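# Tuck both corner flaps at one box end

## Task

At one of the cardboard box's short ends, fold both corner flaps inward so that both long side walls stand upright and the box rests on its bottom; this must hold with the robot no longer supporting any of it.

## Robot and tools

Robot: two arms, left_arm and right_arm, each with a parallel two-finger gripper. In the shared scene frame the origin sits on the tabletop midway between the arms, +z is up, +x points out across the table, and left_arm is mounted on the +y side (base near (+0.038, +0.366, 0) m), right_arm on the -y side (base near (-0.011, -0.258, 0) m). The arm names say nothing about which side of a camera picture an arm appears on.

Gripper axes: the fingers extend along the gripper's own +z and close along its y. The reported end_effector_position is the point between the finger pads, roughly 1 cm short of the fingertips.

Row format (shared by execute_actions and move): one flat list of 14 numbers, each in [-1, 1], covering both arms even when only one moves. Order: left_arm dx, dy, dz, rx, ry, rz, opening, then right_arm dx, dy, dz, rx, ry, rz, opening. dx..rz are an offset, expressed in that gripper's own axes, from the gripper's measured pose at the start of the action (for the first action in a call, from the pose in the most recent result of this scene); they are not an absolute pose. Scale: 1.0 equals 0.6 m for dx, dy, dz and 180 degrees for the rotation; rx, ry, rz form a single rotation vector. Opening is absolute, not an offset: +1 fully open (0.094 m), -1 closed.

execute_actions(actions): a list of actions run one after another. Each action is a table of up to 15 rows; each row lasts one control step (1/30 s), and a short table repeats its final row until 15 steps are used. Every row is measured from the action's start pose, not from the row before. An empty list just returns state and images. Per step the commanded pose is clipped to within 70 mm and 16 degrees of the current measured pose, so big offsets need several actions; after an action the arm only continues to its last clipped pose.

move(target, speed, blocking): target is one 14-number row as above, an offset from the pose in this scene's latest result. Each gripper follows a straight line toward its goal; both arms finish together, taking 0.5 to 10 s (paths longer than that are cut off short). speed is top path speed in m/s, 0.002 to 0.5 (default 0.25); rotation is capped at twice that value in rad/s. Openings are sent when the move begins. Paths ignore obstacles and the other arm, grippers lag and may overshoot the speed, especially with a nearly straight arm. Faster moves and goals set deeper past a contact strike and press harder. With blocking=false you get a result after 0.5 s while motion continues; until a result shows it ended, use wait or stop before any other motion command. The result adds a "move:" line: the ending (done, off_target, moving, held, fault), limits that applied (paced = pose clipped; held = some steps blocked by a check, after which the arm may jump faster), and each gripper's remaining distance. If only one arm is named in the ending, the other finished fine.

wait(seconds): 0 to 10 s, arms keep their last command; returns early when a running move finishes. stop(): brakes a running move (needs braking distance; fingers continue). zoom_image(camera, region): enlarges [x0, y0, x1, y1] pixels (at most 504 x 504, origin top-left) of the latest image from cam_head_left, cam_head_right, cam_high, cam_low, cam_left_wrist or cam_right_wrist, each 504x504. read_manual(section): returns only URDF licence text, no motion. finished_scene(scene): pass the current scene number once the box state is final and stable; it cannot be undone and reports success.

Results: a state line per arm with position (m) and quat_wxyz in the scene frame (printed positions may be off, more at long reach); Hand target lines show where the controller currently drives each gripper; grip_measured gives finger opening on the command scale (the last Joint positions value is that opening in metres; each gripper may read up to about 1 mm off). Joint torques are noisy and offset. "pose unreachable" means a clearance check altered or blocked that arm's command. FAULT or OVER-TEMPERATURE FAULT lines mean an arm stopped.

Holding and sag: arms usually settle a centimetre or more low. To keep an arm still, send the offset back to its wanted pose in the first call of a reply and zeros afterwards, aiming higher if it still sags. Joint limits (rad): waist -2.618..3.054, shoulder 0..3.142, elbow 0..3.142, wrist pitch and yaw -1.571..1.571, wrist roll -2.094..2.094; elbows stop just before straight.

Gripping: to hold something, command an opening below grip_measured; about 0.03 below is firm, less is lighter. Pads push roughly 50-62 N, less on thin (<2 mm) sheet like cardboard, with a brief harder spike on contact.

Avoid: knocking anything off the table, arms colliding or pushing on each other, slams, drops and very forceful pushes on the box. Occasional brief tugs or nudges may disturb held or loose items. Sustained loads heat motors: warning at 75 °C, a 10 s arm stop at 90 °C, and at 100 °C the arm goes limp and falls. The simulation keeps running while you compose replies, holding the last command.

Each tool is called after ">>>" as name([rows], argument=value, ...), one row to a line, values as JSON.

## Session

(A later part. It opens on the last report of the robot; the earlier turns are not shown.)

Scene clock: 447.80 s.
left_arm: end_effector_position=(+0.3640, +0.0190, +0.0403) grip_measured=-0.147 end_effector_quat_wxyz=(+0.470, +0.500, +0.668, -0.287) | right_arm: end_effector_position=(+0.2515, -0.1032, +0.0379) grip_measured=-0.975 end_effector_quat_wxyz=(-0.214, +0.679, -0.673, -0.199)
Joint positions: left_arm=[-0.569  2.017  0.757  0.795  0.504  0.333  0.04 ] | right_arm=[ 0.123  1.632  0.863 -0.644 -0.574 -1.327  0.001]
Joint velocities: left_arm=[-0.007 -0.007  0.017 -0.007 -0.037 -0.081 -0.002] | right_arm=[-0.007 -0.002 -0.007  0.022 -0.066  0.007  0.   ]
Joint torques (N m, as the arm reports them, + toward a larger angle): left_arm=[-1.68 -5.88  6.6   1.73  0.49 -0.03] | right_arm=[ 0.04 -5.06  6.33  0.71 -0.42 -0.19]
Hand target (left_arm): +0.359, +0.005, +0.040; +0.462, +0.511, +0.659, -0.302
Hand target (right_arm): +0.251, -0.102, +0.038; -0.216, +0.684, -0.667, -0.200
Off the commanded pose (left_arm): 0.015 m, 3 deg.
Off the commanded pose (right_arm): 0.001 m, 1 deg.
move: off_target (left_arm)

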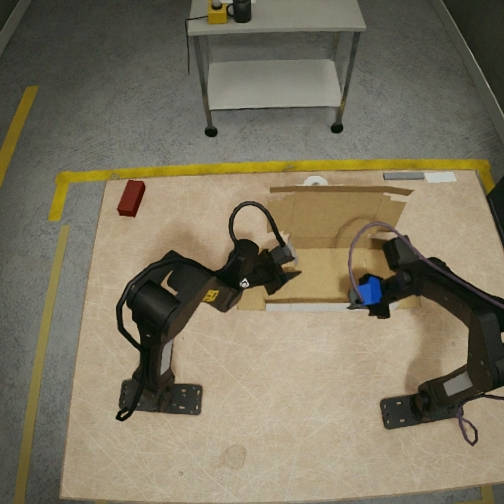

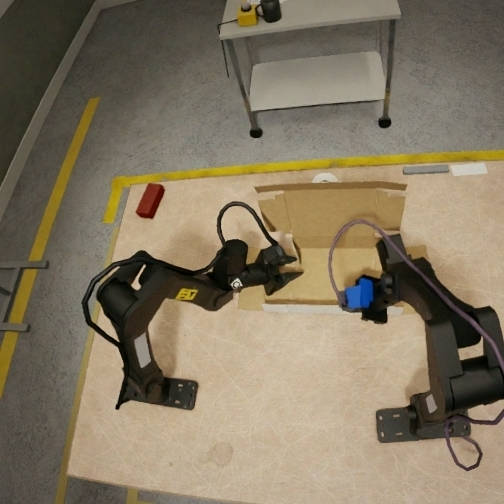

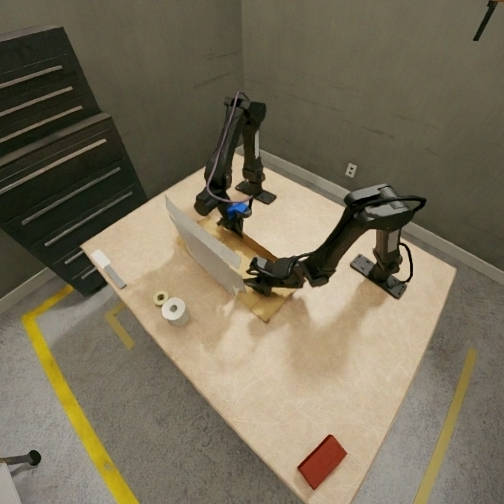

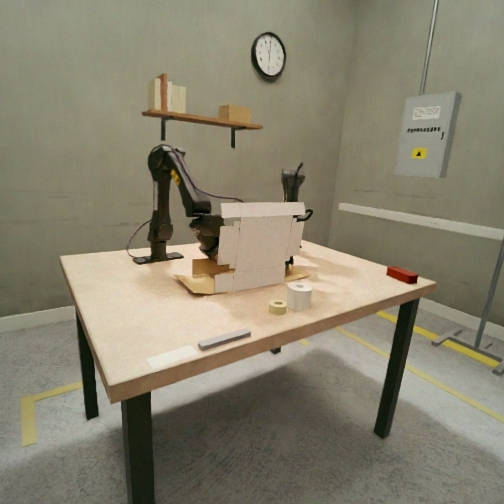

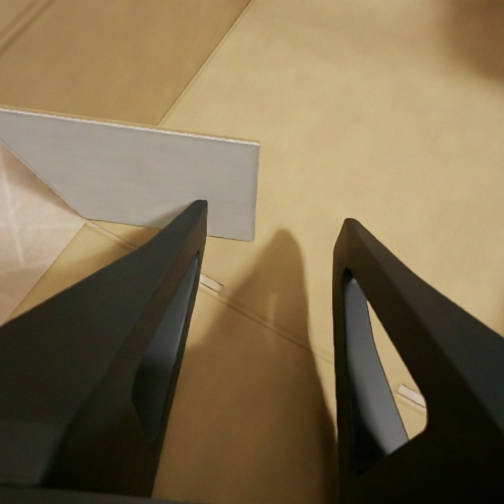

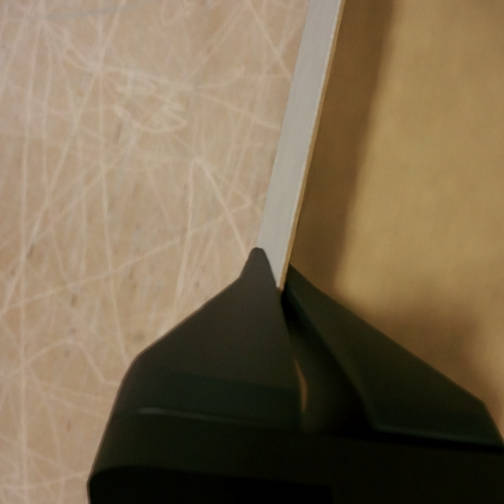

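>>> move(target=[-0.033, -0.098, -0.2195, 0.0015, 0.055, -0.031, -0.15, 0.0, 0.0, 0.0, 0.0, 0.0, 0.0, -1.0], speed=0.15)

Scene clock: 501.60 s.
left_arm: end_effector_position=(+0.2721, +0.0966, +0.1159) grip_measured=-0.147 end_effector_quat_wxyz=(+0.407, +0.489, +0.723, -0.270) | right_arm: end_effector_position=(+0.2532, -0.1028, +0.0381) grip_measured=-0.975 end_effector_quat_wxyz=(-0.217, +0.680, -0.672, -0.197)
Joint positions: left_arm=[-0.569  1.259  0.523  0.115  0.455  0.314  0.04 ] | right_arm=[ 0.123  1.632  0.863 -0.636 -0.574 -1.326  0.001]
Joint velocities: left_arm=[-0.002 -0.007  0.002 -0.066 -0.037  0.022 -0.001] | right_arm=[-0.012  0.007 -0.012  0.007 -0.037 -0.022 -0.   ]
Joint torques (N m, as the arm reports them, + toward a larger angle): left_arm=[-0.34 -3.94  5.13  1.55  0.18  0.  ] | right_arm=[-0.01 -5.15  6.31  0.65 -0.35 -0.01]
Hand target (left_arm): +0.266, +0.100, +0.111; +0.395, +0.491, +0.729, -0.268
Hand target (right_arm): +0.252, -0.103, +0.038; -0.214, +0.679, -0.673, -0.199
Off the commanded pose (left_arm): 0.015 m, 2 deg.
Off the commanded pose (right_arm): 0.002 m, 0 deg.
move: off_target (left_arm)

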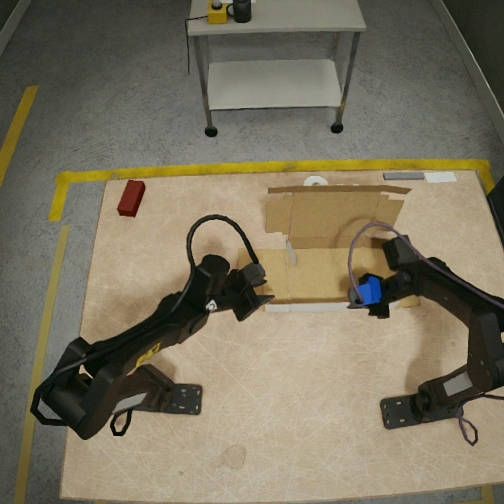

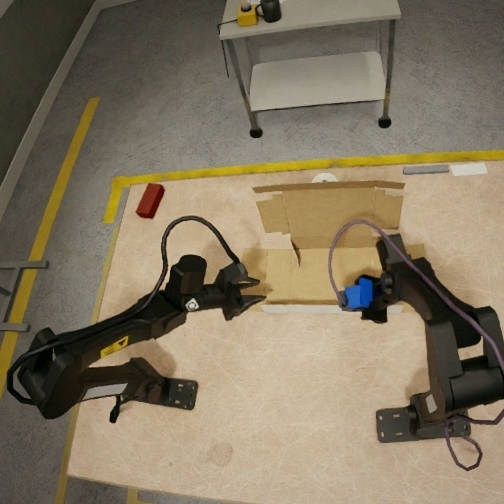

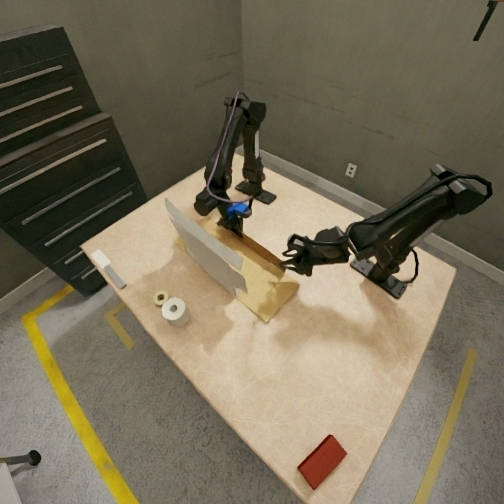

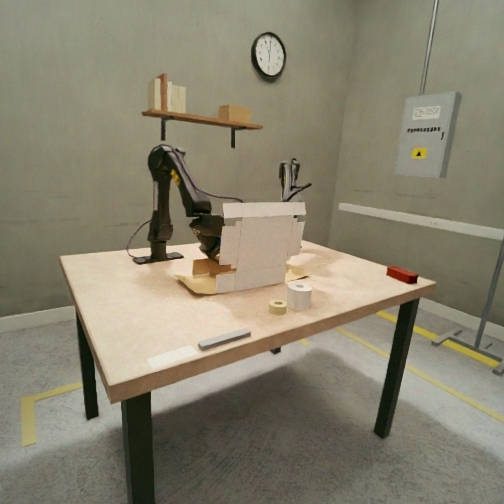

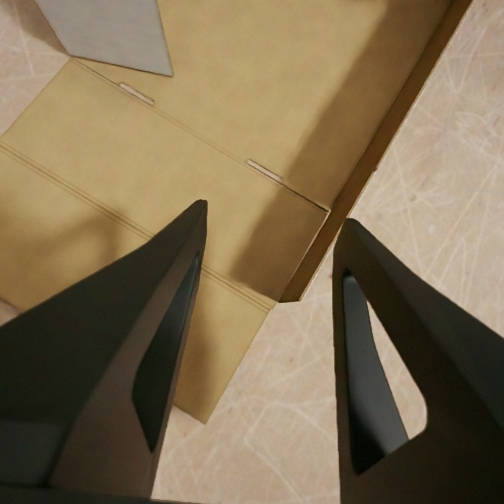

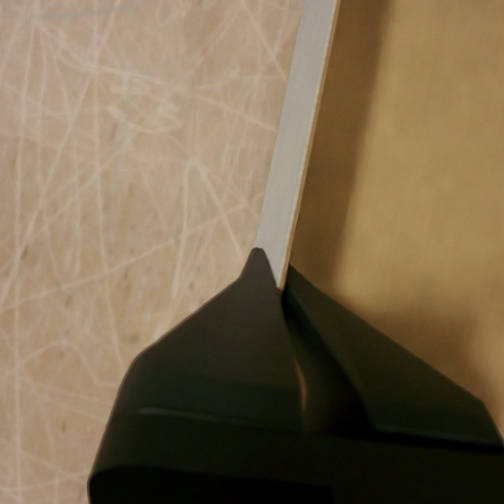

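>>> zoom_image(camera="cam_head_left", region=[230, 200, 350, 320])

>>> zoom_image(camera="cam_head_right", region=[230, 200, 350, 320])

Region (230, 200, 350, 320) of cam_head_left's 504x504 image, scaled by 4.200, with more detail than that image has.

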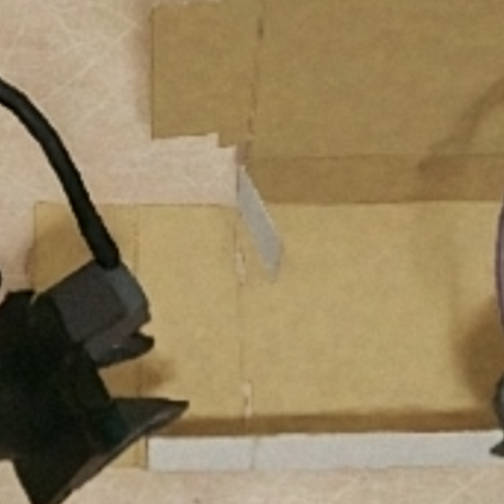

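Region (230, 200, 350, 320) of cam_head_right's 504x504 image, scaled by 4.200, with more detail than that image has.

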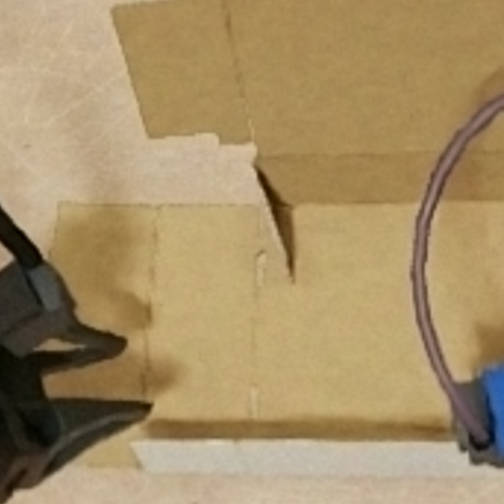

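>>> move(target=[0.140, -0.006, 0.0585, 0.0, 0.0, 0.0, 1.0, 0.0, 0.003, 0.0, 0.0, 0.0, 0.0, -1.0], speed=0.12)

Scene clock: 551.80 s.
left_arm: end_effector_position=(+0.2698, +0.1016, +0.0385) grip_measured=+1.000 end_effector_quat_wxyz=(+0.425, +0.491, +0.711, -0.268) | right_arm: end_effector_position=(+0.2536, -0.1027, +0.0382) grip_measured=-0.975 end_effector_quat_wxyz=(-0.218, +0.680, -0.672, -0.196)
Joint positions: left_arm=[-0.558  1.581  0.304  0.692  0.462  0.33   0.094] | right_arm=[ 0.123  1.632  0.863 -0.634 -0.574 -1.327  0.001]
Joint velocities: left_arm=[ 0.007 -0.007  0.002  0.022  0.022  0.066  0.   ] | right_arm=[ 0.007  0.002 -0.007 -0.007 -0.037 -0.022 -0.001]
Joint torques (N m, as the arm reports them, + toward a larger angle): left_arm=[ 0.81 -2.4   1.88  1.87  0.35 -0.01] | right_arm=[ 0.11 -5.56  5.73  0.75 -0.36 -0.02]
Hand target (left_arm): +0.262, +0.109, +0.025; +0.407, +0.489, +0.723, -0.270
Hand target (right_arm): +0.251, -0.103, +0.038; -0.217, +0.680, -0.672, -0.197
Off the commanded pose (left_arm): 0.015 m, 2 deg.
Off the commanded pose (right_arm): 0.002 m, 0 deg.
move: off_target (left_arm)

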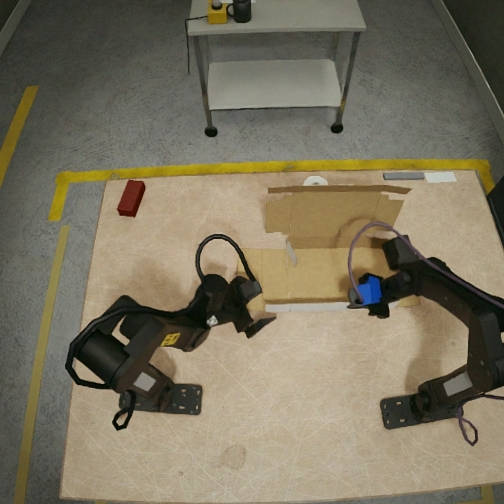

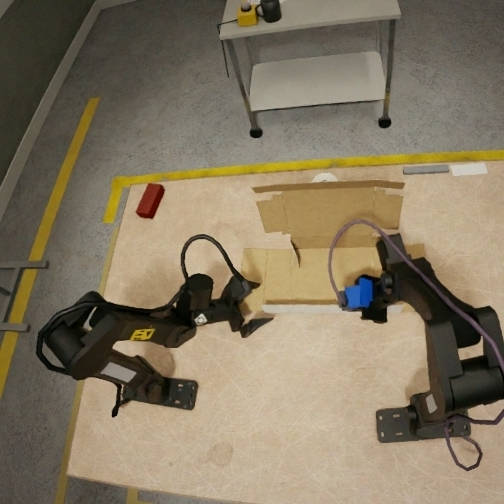

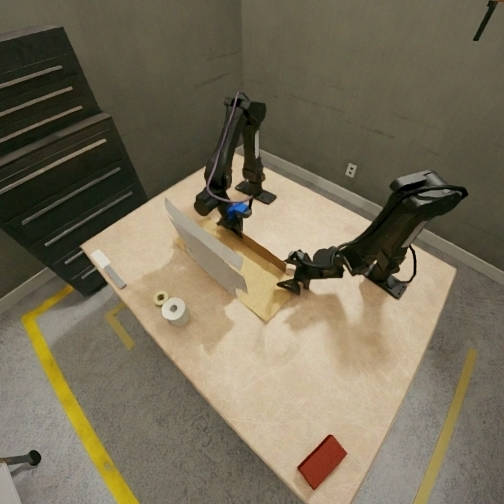

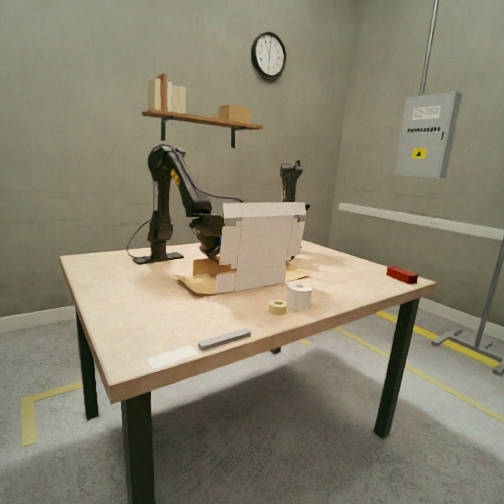

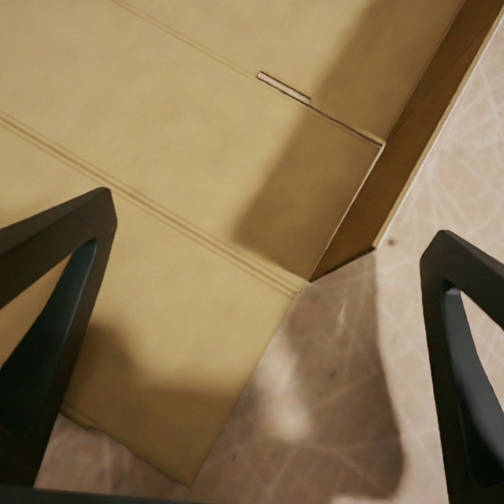

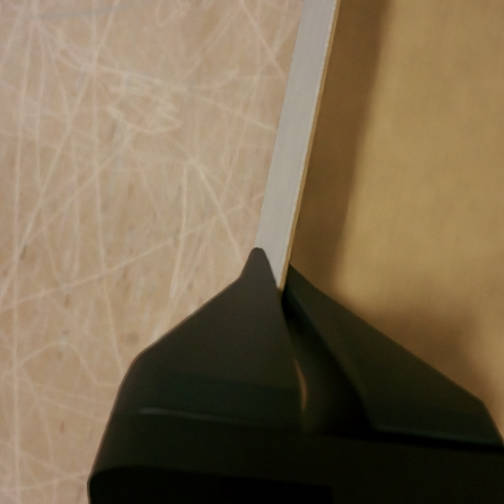

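>>> move(target=[-0.0415, 0.0569, 0.0603, 0.0, 0.0, 0.0, 0.28, 0.0, 0.003, 0.0, 0.0, 0.0, 0.0, -1.0], speed=0.06)

Scene clock: 577.73 s.
left_arm: end_effector_position=(+0.2982, +0.0766, +0.0354) grip_measured=+0.283 end_effector_quat_wxyz=(+0.408, +0.500, +0.710, -0.281) | right_arm: end_effector_position=(+0.2650, -0.1036, +0.0383) grip_measured=-0.975 end_effector_quat_wxyz=(+0.229, -0.673, +0.681, +0.179)
Joint positions: left_arm=[-0.549  1.722  0.48   0.621  0.507  0.345  0.06 ] | right_arm=[ 0.123  1.632  0.863 -0.585 -0.553 -1.29   0.001]
Joint velocities: left_arm=[-0.002 -0.002 -0.007 -0.051 -0.037  0.022 -0.   ] | right_arm=[-0.002 -0.002 -0.012 -0.007 -0.037  0.066 -0.001]
Joint torques (N m, as the arm reports them, + toward a larger angle): left_arm=[ 1.38 -3.81  6.85  1.86 -0.03  0.05] | right_arm=[ 0.13 -5.59  5.83  0.38 -0.55 -0.28]
Hand target (left_arm): +0.318, +0.076, +0.042; +0.426, +0.491, +0.711, -0.268
Hand target (right_arm): +0.252, -0.103, +0.038; -0.219, +0.680, -0.672, -0.196
Off the commanded pose (left_arm): 0.021 m, 3 deg.
Off the commanded pose (right_arm): 0.013 m, 3 deg.
move: off_target (left_arm, right_arm)

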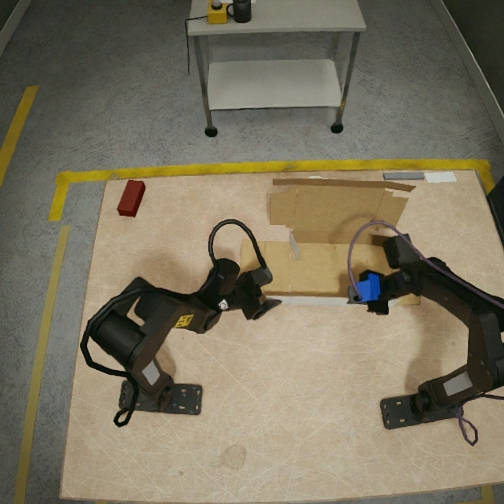

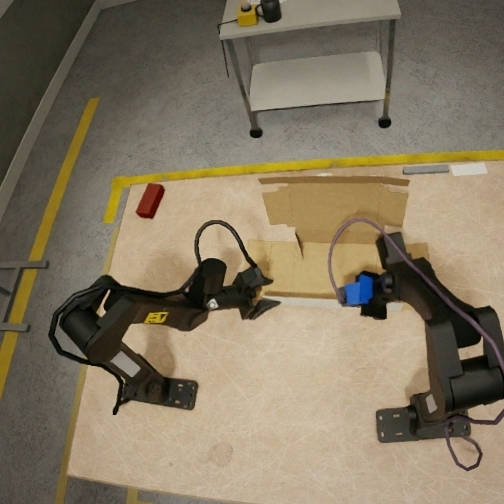

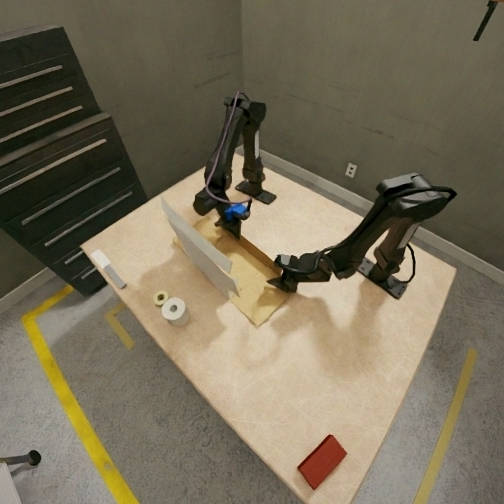

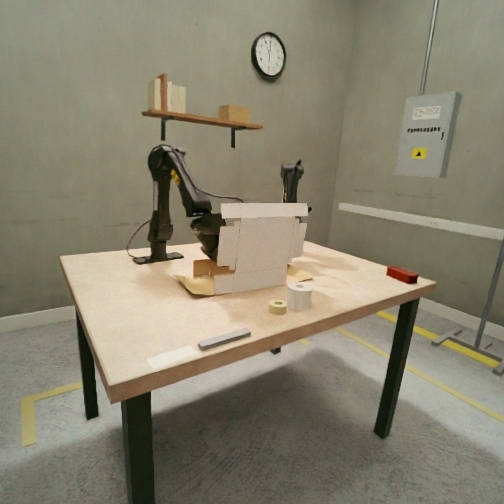

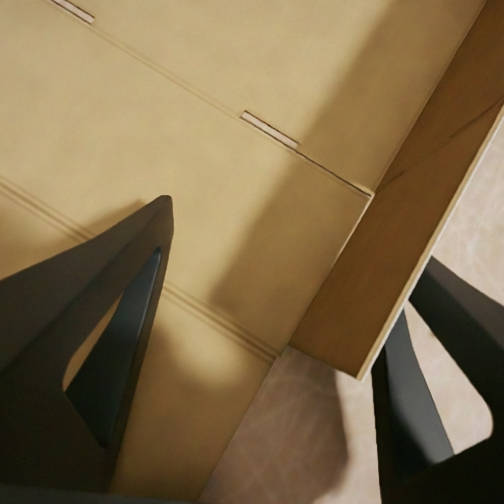

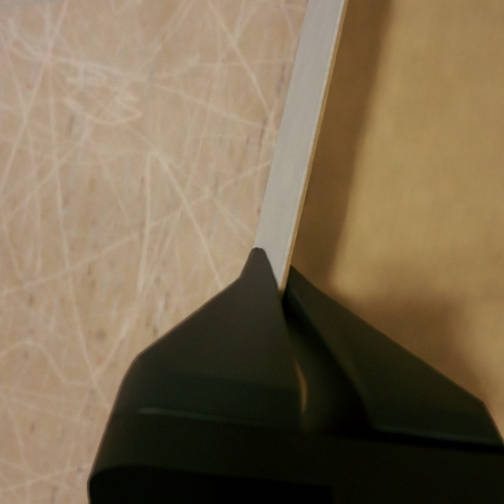

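>>> execute_actions(actions=[])

Scene clock: 589.93 s.
left_arm: end_effector_position=(+0.2982, +0.0766, +0.0354) grip_measured=+0.283 end_effector_quat_wxyz=(+0.408, +0.500, +0.710, -0.281) | right_arm: end_effector_position=(+0.2650, -0.1036, +0.0383) grip_measured=-0.975 end_effector_quat_wxyz=(+0.229, -0.673, +0.681, +0.179)
Joint positions: left_arm=[-0.549  1.722  0.48   0.62   0.507  0.345  0.06 ] | right_arm=[ 0.123  1.632  0.863 -0.585 -0.553 -1.29   0.001]
Joint velocities: left_arm=[ 0.002 -0.007 -0.002 -0.066  0.022  0.022 -0.001] | right_arm=[ 0.002 -0.042  0.012 -0.007  0.051  0.051 -0.001]
Joint torques (N m, as the arm reports them, + toward a larger angle): left_arm=[ 1.36 -3.79  7.02  1.81 -0.05  0.04] | right_arm=[ 0.15 -5.63  5.85  0.36 -0.55 -0.26]
Hand target (left_arm): +0.318, +0.076, +0.042; +0.426, +0.491, +0.711, -0.268
Hand target (right_arm): +0.252, -0.103, +0.038; -0.219, +0.680, -0.672, -0.196
Off the commanded pose (left_arm): 0.021 m, 3 deg.
Off the commanded pose (right_arm): 0.013 m, 3 deg.

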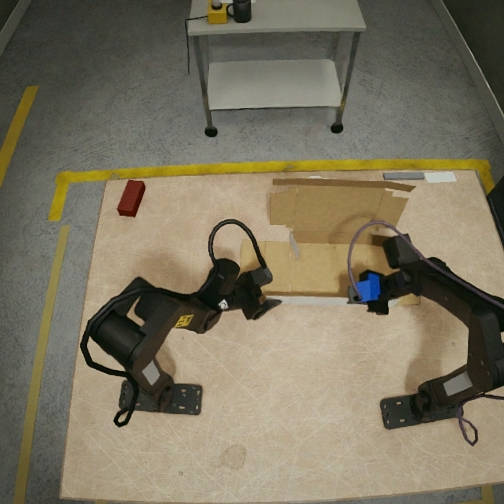

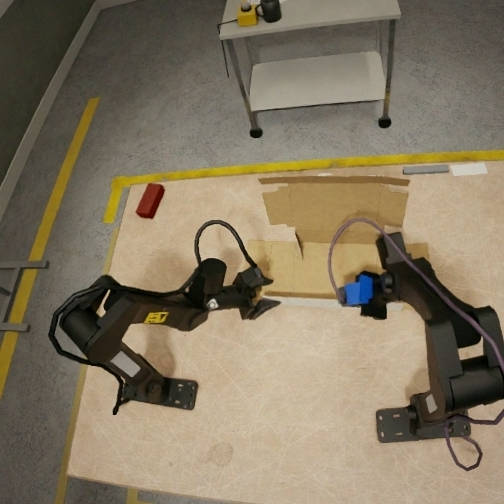

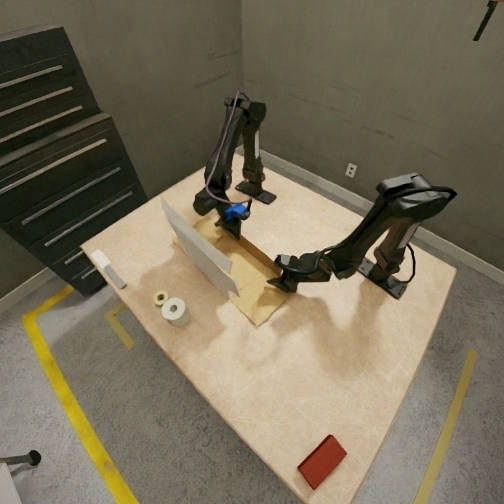

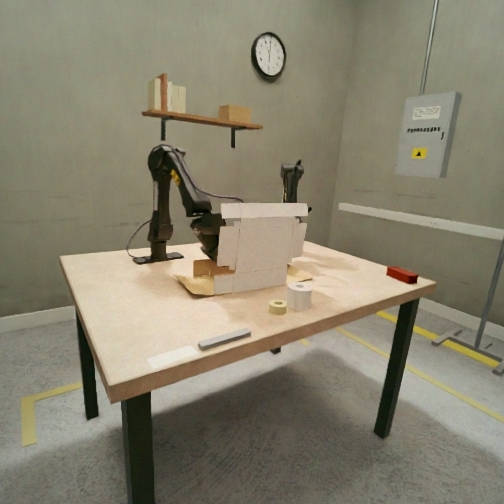

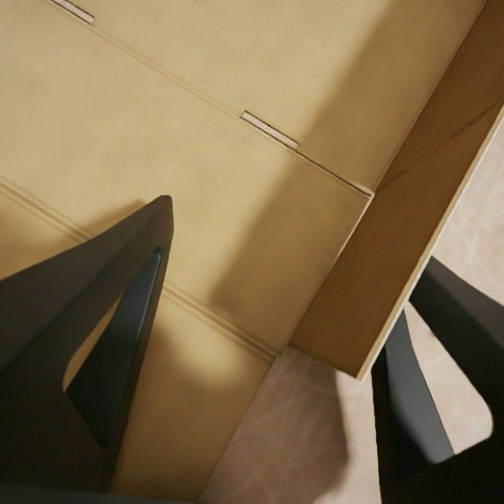

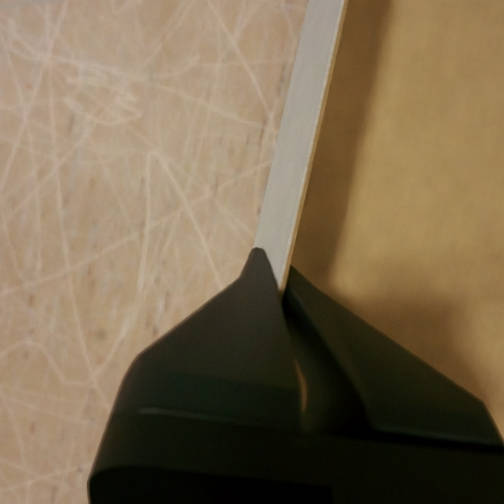

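>>> zoom_image(camera="cam_high", region=[150, 180, 330, 340])

>>> zoom_image(camera="cam_low", region=[160, 190, 340, 320])

>>> zoom_image(camera="cam_head_left", region=[200, 170, 440, 330])

Region (150, 180, 330, 340) of cam_high's 504x504 image, scaled by 2.800, with more detail than that image has.

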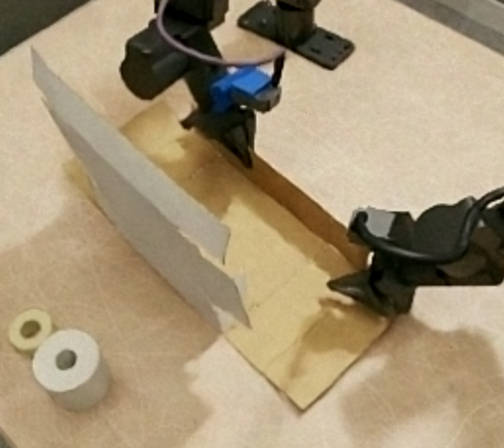

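Region (160, 190, 340, 320) of cam_low's 504x504 image, scaled by 2.800, with more detail than that image has.

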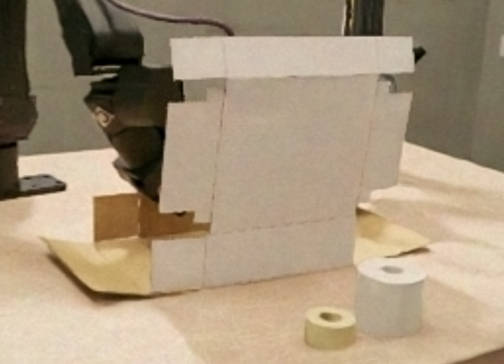

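Region (200, 170, 440, 330) of cam_head_left's 504x504 image, scaled by 2.100, with more detail than that image has.

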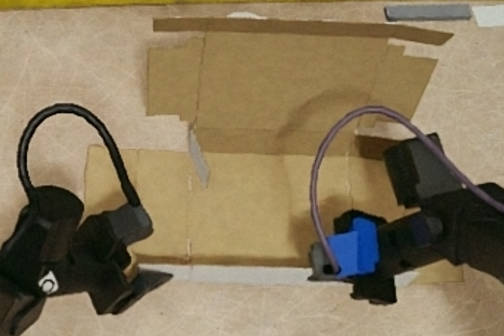

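>>> move(target=[0.0257, -0.0434, -0.0443, 0, 0, 0, 0.28, 0, 0, 0, 0, 0, 0, -1], speed=0.05)

Scene clock: 634.67 s.
left_arm: end_effector_position=(+0.2705, +0.0936, +0.0377) grip_measured=+0.283 end_effector_quat_wxyz=(+0.410, +0.499, +0.710, -0.280) | right_arm: end_effector_position=(+0.2671, -0.1036, +0.0385) grip_measured=-0.975 end_effector_quat_wxyz=(+0.232, -0.670, +0.683, +0.176)
Joint positions: left_arm=[-0.561  1.604  0.351  0.641  0.495  0.336  0.06 ] | right_arm=[ 0.123  1.632  0.863 -0.576 -0.55  -1.282  0.001]
Joint velocities: left_arm=[ 0.007 -0.007 -0.012  0.007 -0.037 -0.037 -0.   ] | right_arm=[ 0.002 -0.002 -0.002 -0.037 -0.007 -0.007  0.   ]
Joint torques (N m, as the arm reports them, + toward a larger angle): left_arm=[-0.8  -5.2   2.01  1.8   0.12 -0.04] | right_arm=[ 0.02 -5.19  6.36  0.75 -0.37 -0.08]
Hand target (left_arm): +0.263, +0.096, +0.037; +0.407, +0.500, +0.710, -0.281
Hand target (right_arm): +0.265, -0.104, +0.038; -0.229, +0.673, -0.680, -0.179
Off the commanded pose (left_arm): 0.008 m, 0 deg.
Off the commanded pose (right_arm): 0.002 m, 1 deg.
move: done

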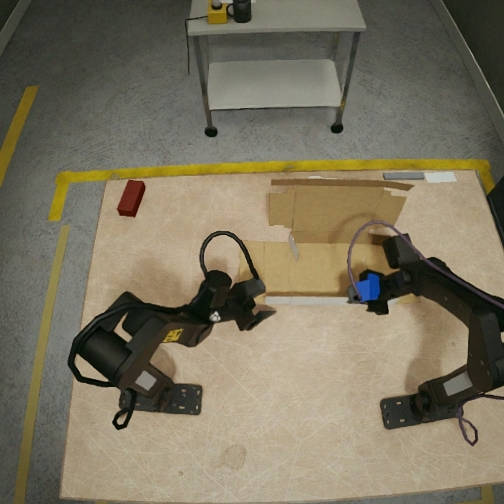

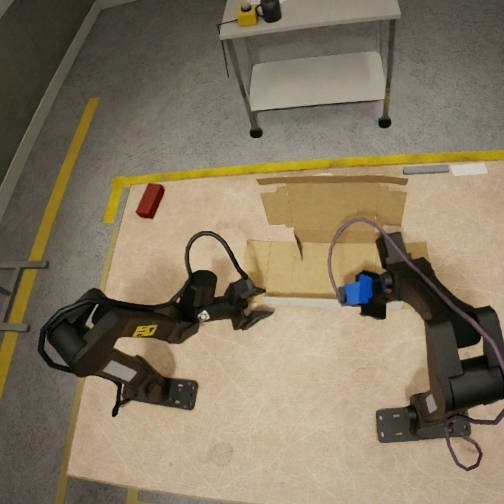

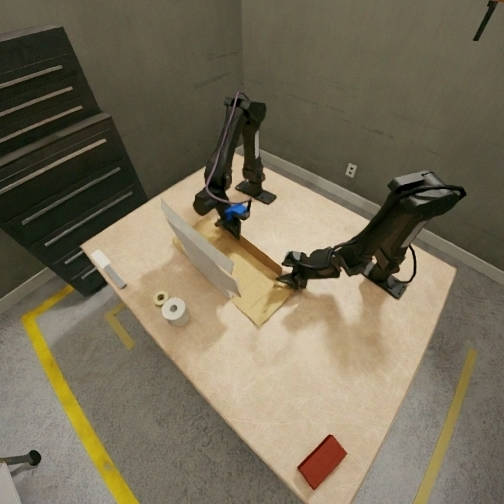

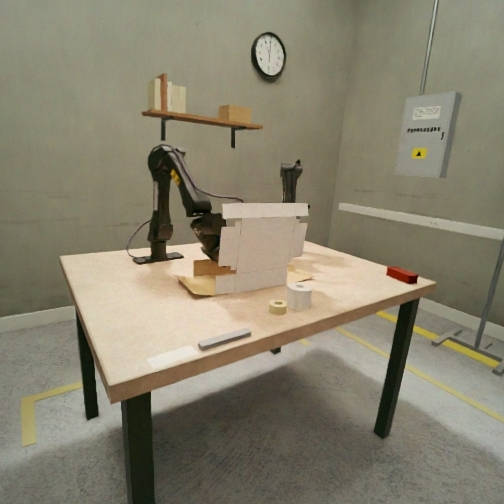

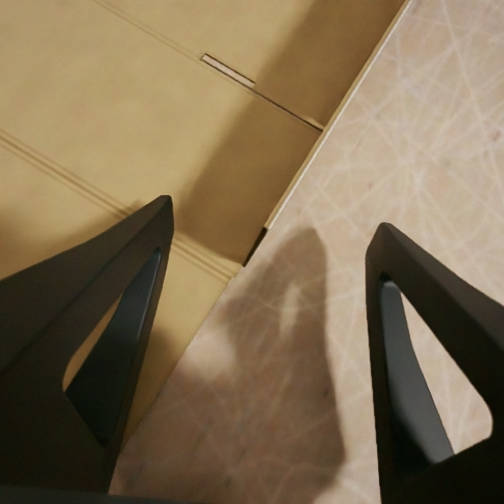

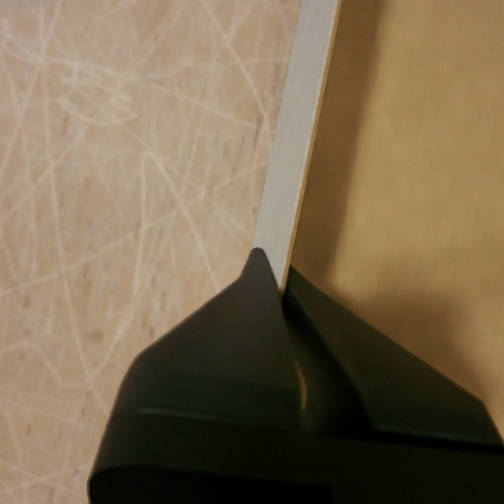

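>>> move(target=[-0.0187, 0.1003, 0.0341, 0, 0, 0, 0.28, 0, 0.006, 0, 0, 0, 0, -1], speed=0.04)

Scene clock: 744.63 s.
left_arm: end_effector_position=(+0.3192, +0.0915, +0.0372) grip_measured=+0.283 end_effector_quat_wxyz=(+0.406, +0.507, +0.701, -0.295) | right_arm: end_effector_position=(+0.2755, -0.1042, +0.0390) grip_measured=-0.975 end_effector_quat_wxyz=(+0.239, -0.659, +0.694, +0.166)
Joint positions: left_arm=[-0.436  1.757  0.54   0.555  0.633  0.431  0.06 ] | right_arm=[ 0.123  1.632  0.863 -0.54  -0.535 -1.24   0.001]
Joint velocities: left_arm=[-0.002 -0.007 -0.002 -0.007 -0.007 -0.007  0.001] | right_arm=[ 0.012  0.017 -0.017 -0.051  0.037  0.081  0.001]
Joint torques (N m, as the arm reports them, + toward a larger angle): left_arm=[ 1.39 -3.88  6.75  1.56  0.    0.05] | right_arm=[ 0.3  -6.15  5.28  0.61 -0.49 -0.3 ]
Hand target (left_arm): +0.335, +0.095, +0.036; +0.411, +0.500, +0.709, -0.279
Hand target (right_arm): +0.264, -0.103, +0.038; -0.232, +0.670, -0.683, -0.176
Off the commanded pose (left_arm): 0.016 m, 2 deg.
Off the commanded pose (right_arm): 0.012 m, 2 deg.
move: off_target (left_arm, right_arm)

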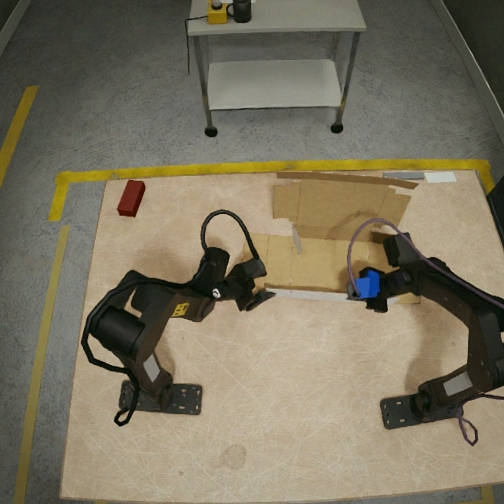

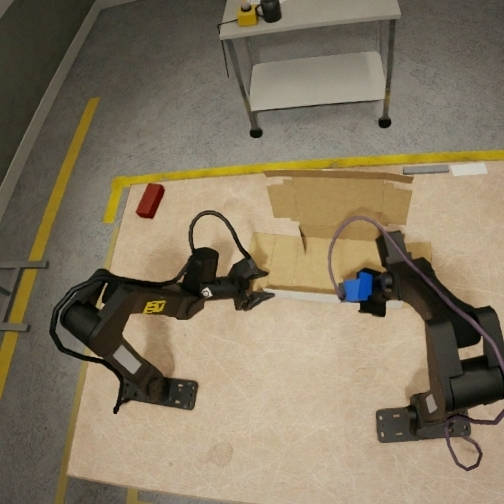

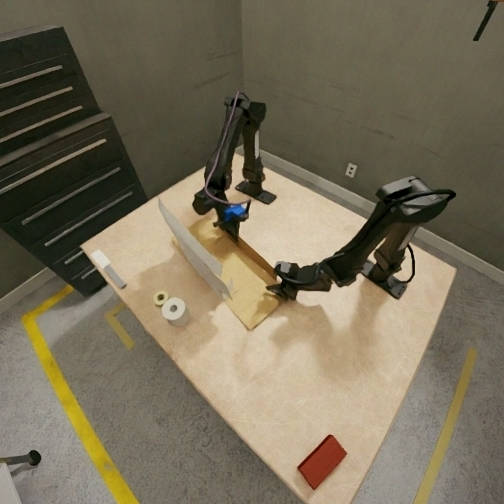

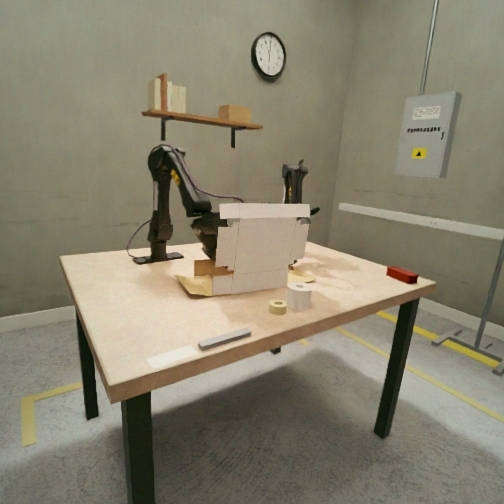

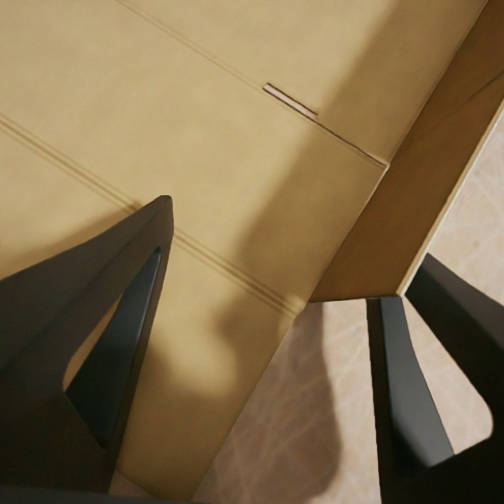

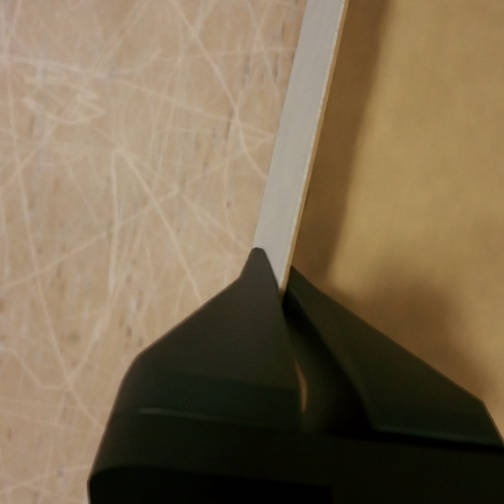

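>>> zoom_image(camera="cam_left_wrist", region=[250, 130, 450, 330])

>>> zoom_image(camera="cam_low", region=[165, 240, 325, 310])

Region (250, 130, 450, 330) of cam_left_wrist's 504x504 image, scaled by 2.520, with more detail than that image has.

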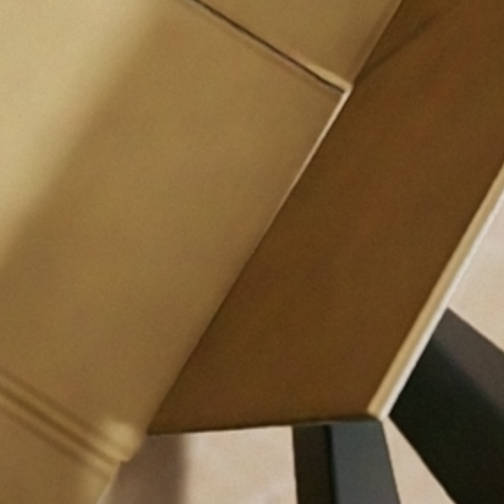

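Region (165, 240, 325, 310) of cam_low's 504x504 image, scaled by 3.150, with more detail than that image has; it fills the top 220 rows of this view, and the rest is white.

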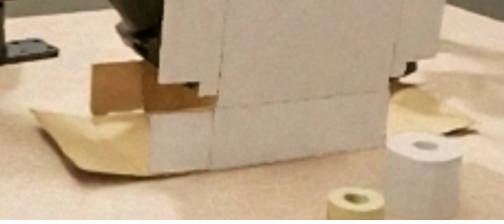

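>>> move(target=[0.0080, 0.0320, -0.0105, -0.0096, 0, -0.0055, 0.28, 0.0005, 0.0425, -0.0027, -0.0271, -0.0049, -0.0119, -1], speed=0.03)

Scene clock: 815.63 s.
left_arm: end_effector_position=(+0.3194, +0.0978, +0.0380) grip_measured=+0.283 end_effector_quat_wxyz=(+0.403, +0.507, +0.698, -0.307) | right_arm: end_effector_position=(+0.2760, -0.1039, +0.0393) grip_measured=-0.975 end_effector_quat_wxyz=(+0.242, -0.665, +0.688, +0.163)
Joint positions: left_arm=[-0.402  1.757  0.54   0.538  0.684  0.448  0.06 ] | right_arm=[ 0.123  1.632  0.863 -0.538 -0.536 -1.257  0.001]
Joint velocities: left_arm=[-0.002 -0.007 -0.012 -0.051 -0.022  0.051 -0.   ] | right_arm=[-0.002 -0.002 -0.012  0.007 -0.037 -0.051 -0.001]
Joint torques (N m, as the arm reports them, + toward a larger angle): left_arm=[ 1.97 -4.35  5.08  1.69 -0.07  0.06] | right_arm=[ 0.15 -6.27  5.08  0.05 -0.73 -0.51]
Hand target (left_arm): +0.334, +0.106, +0.036; +0.411, +0.495, +0.709, -0.287
Hand target (right_arm): +0.251, -0.103, +0.038; -0.222, +0.678, -0.673, -0.195
Off the commanded pose (left_arm): 0.017 m, 3 deg.
Off the commanded pose (right_arm): 0.026 m, 5 deg.
move: off_target (left_arm, right_arm)

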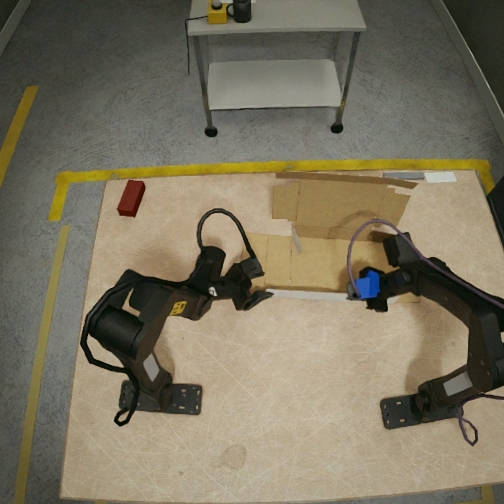

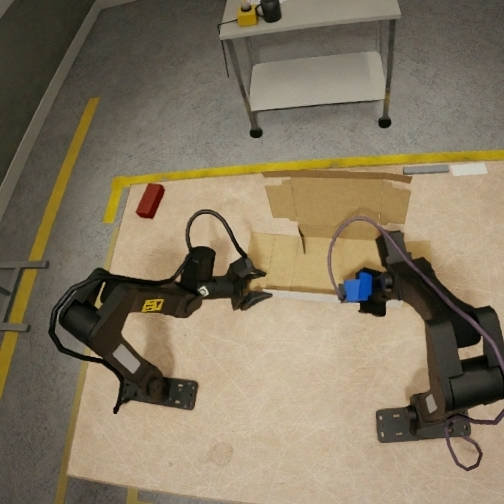

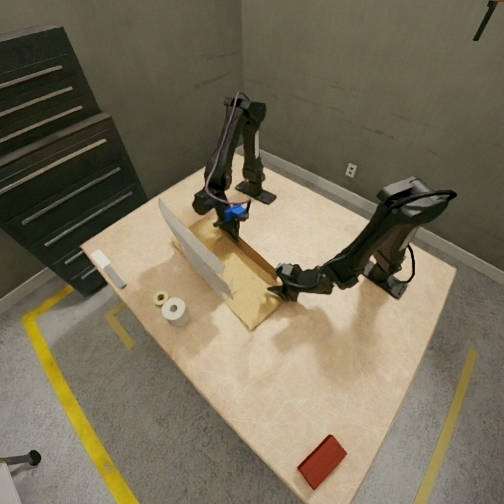

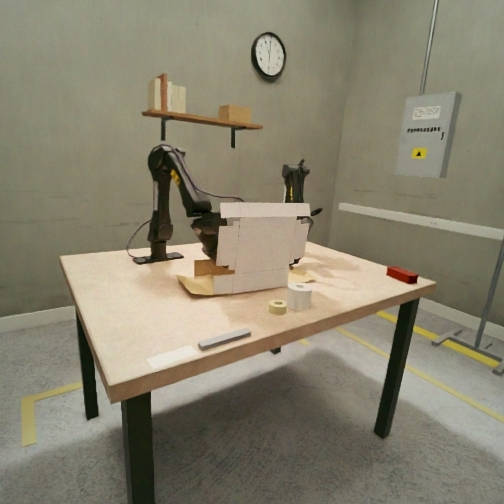

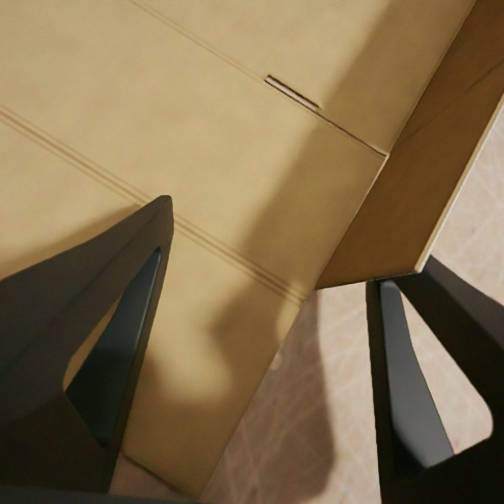

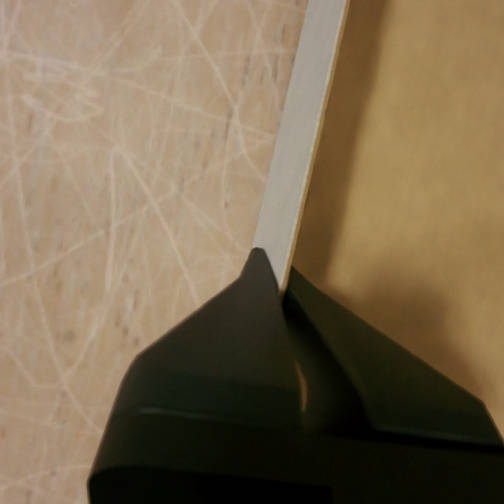

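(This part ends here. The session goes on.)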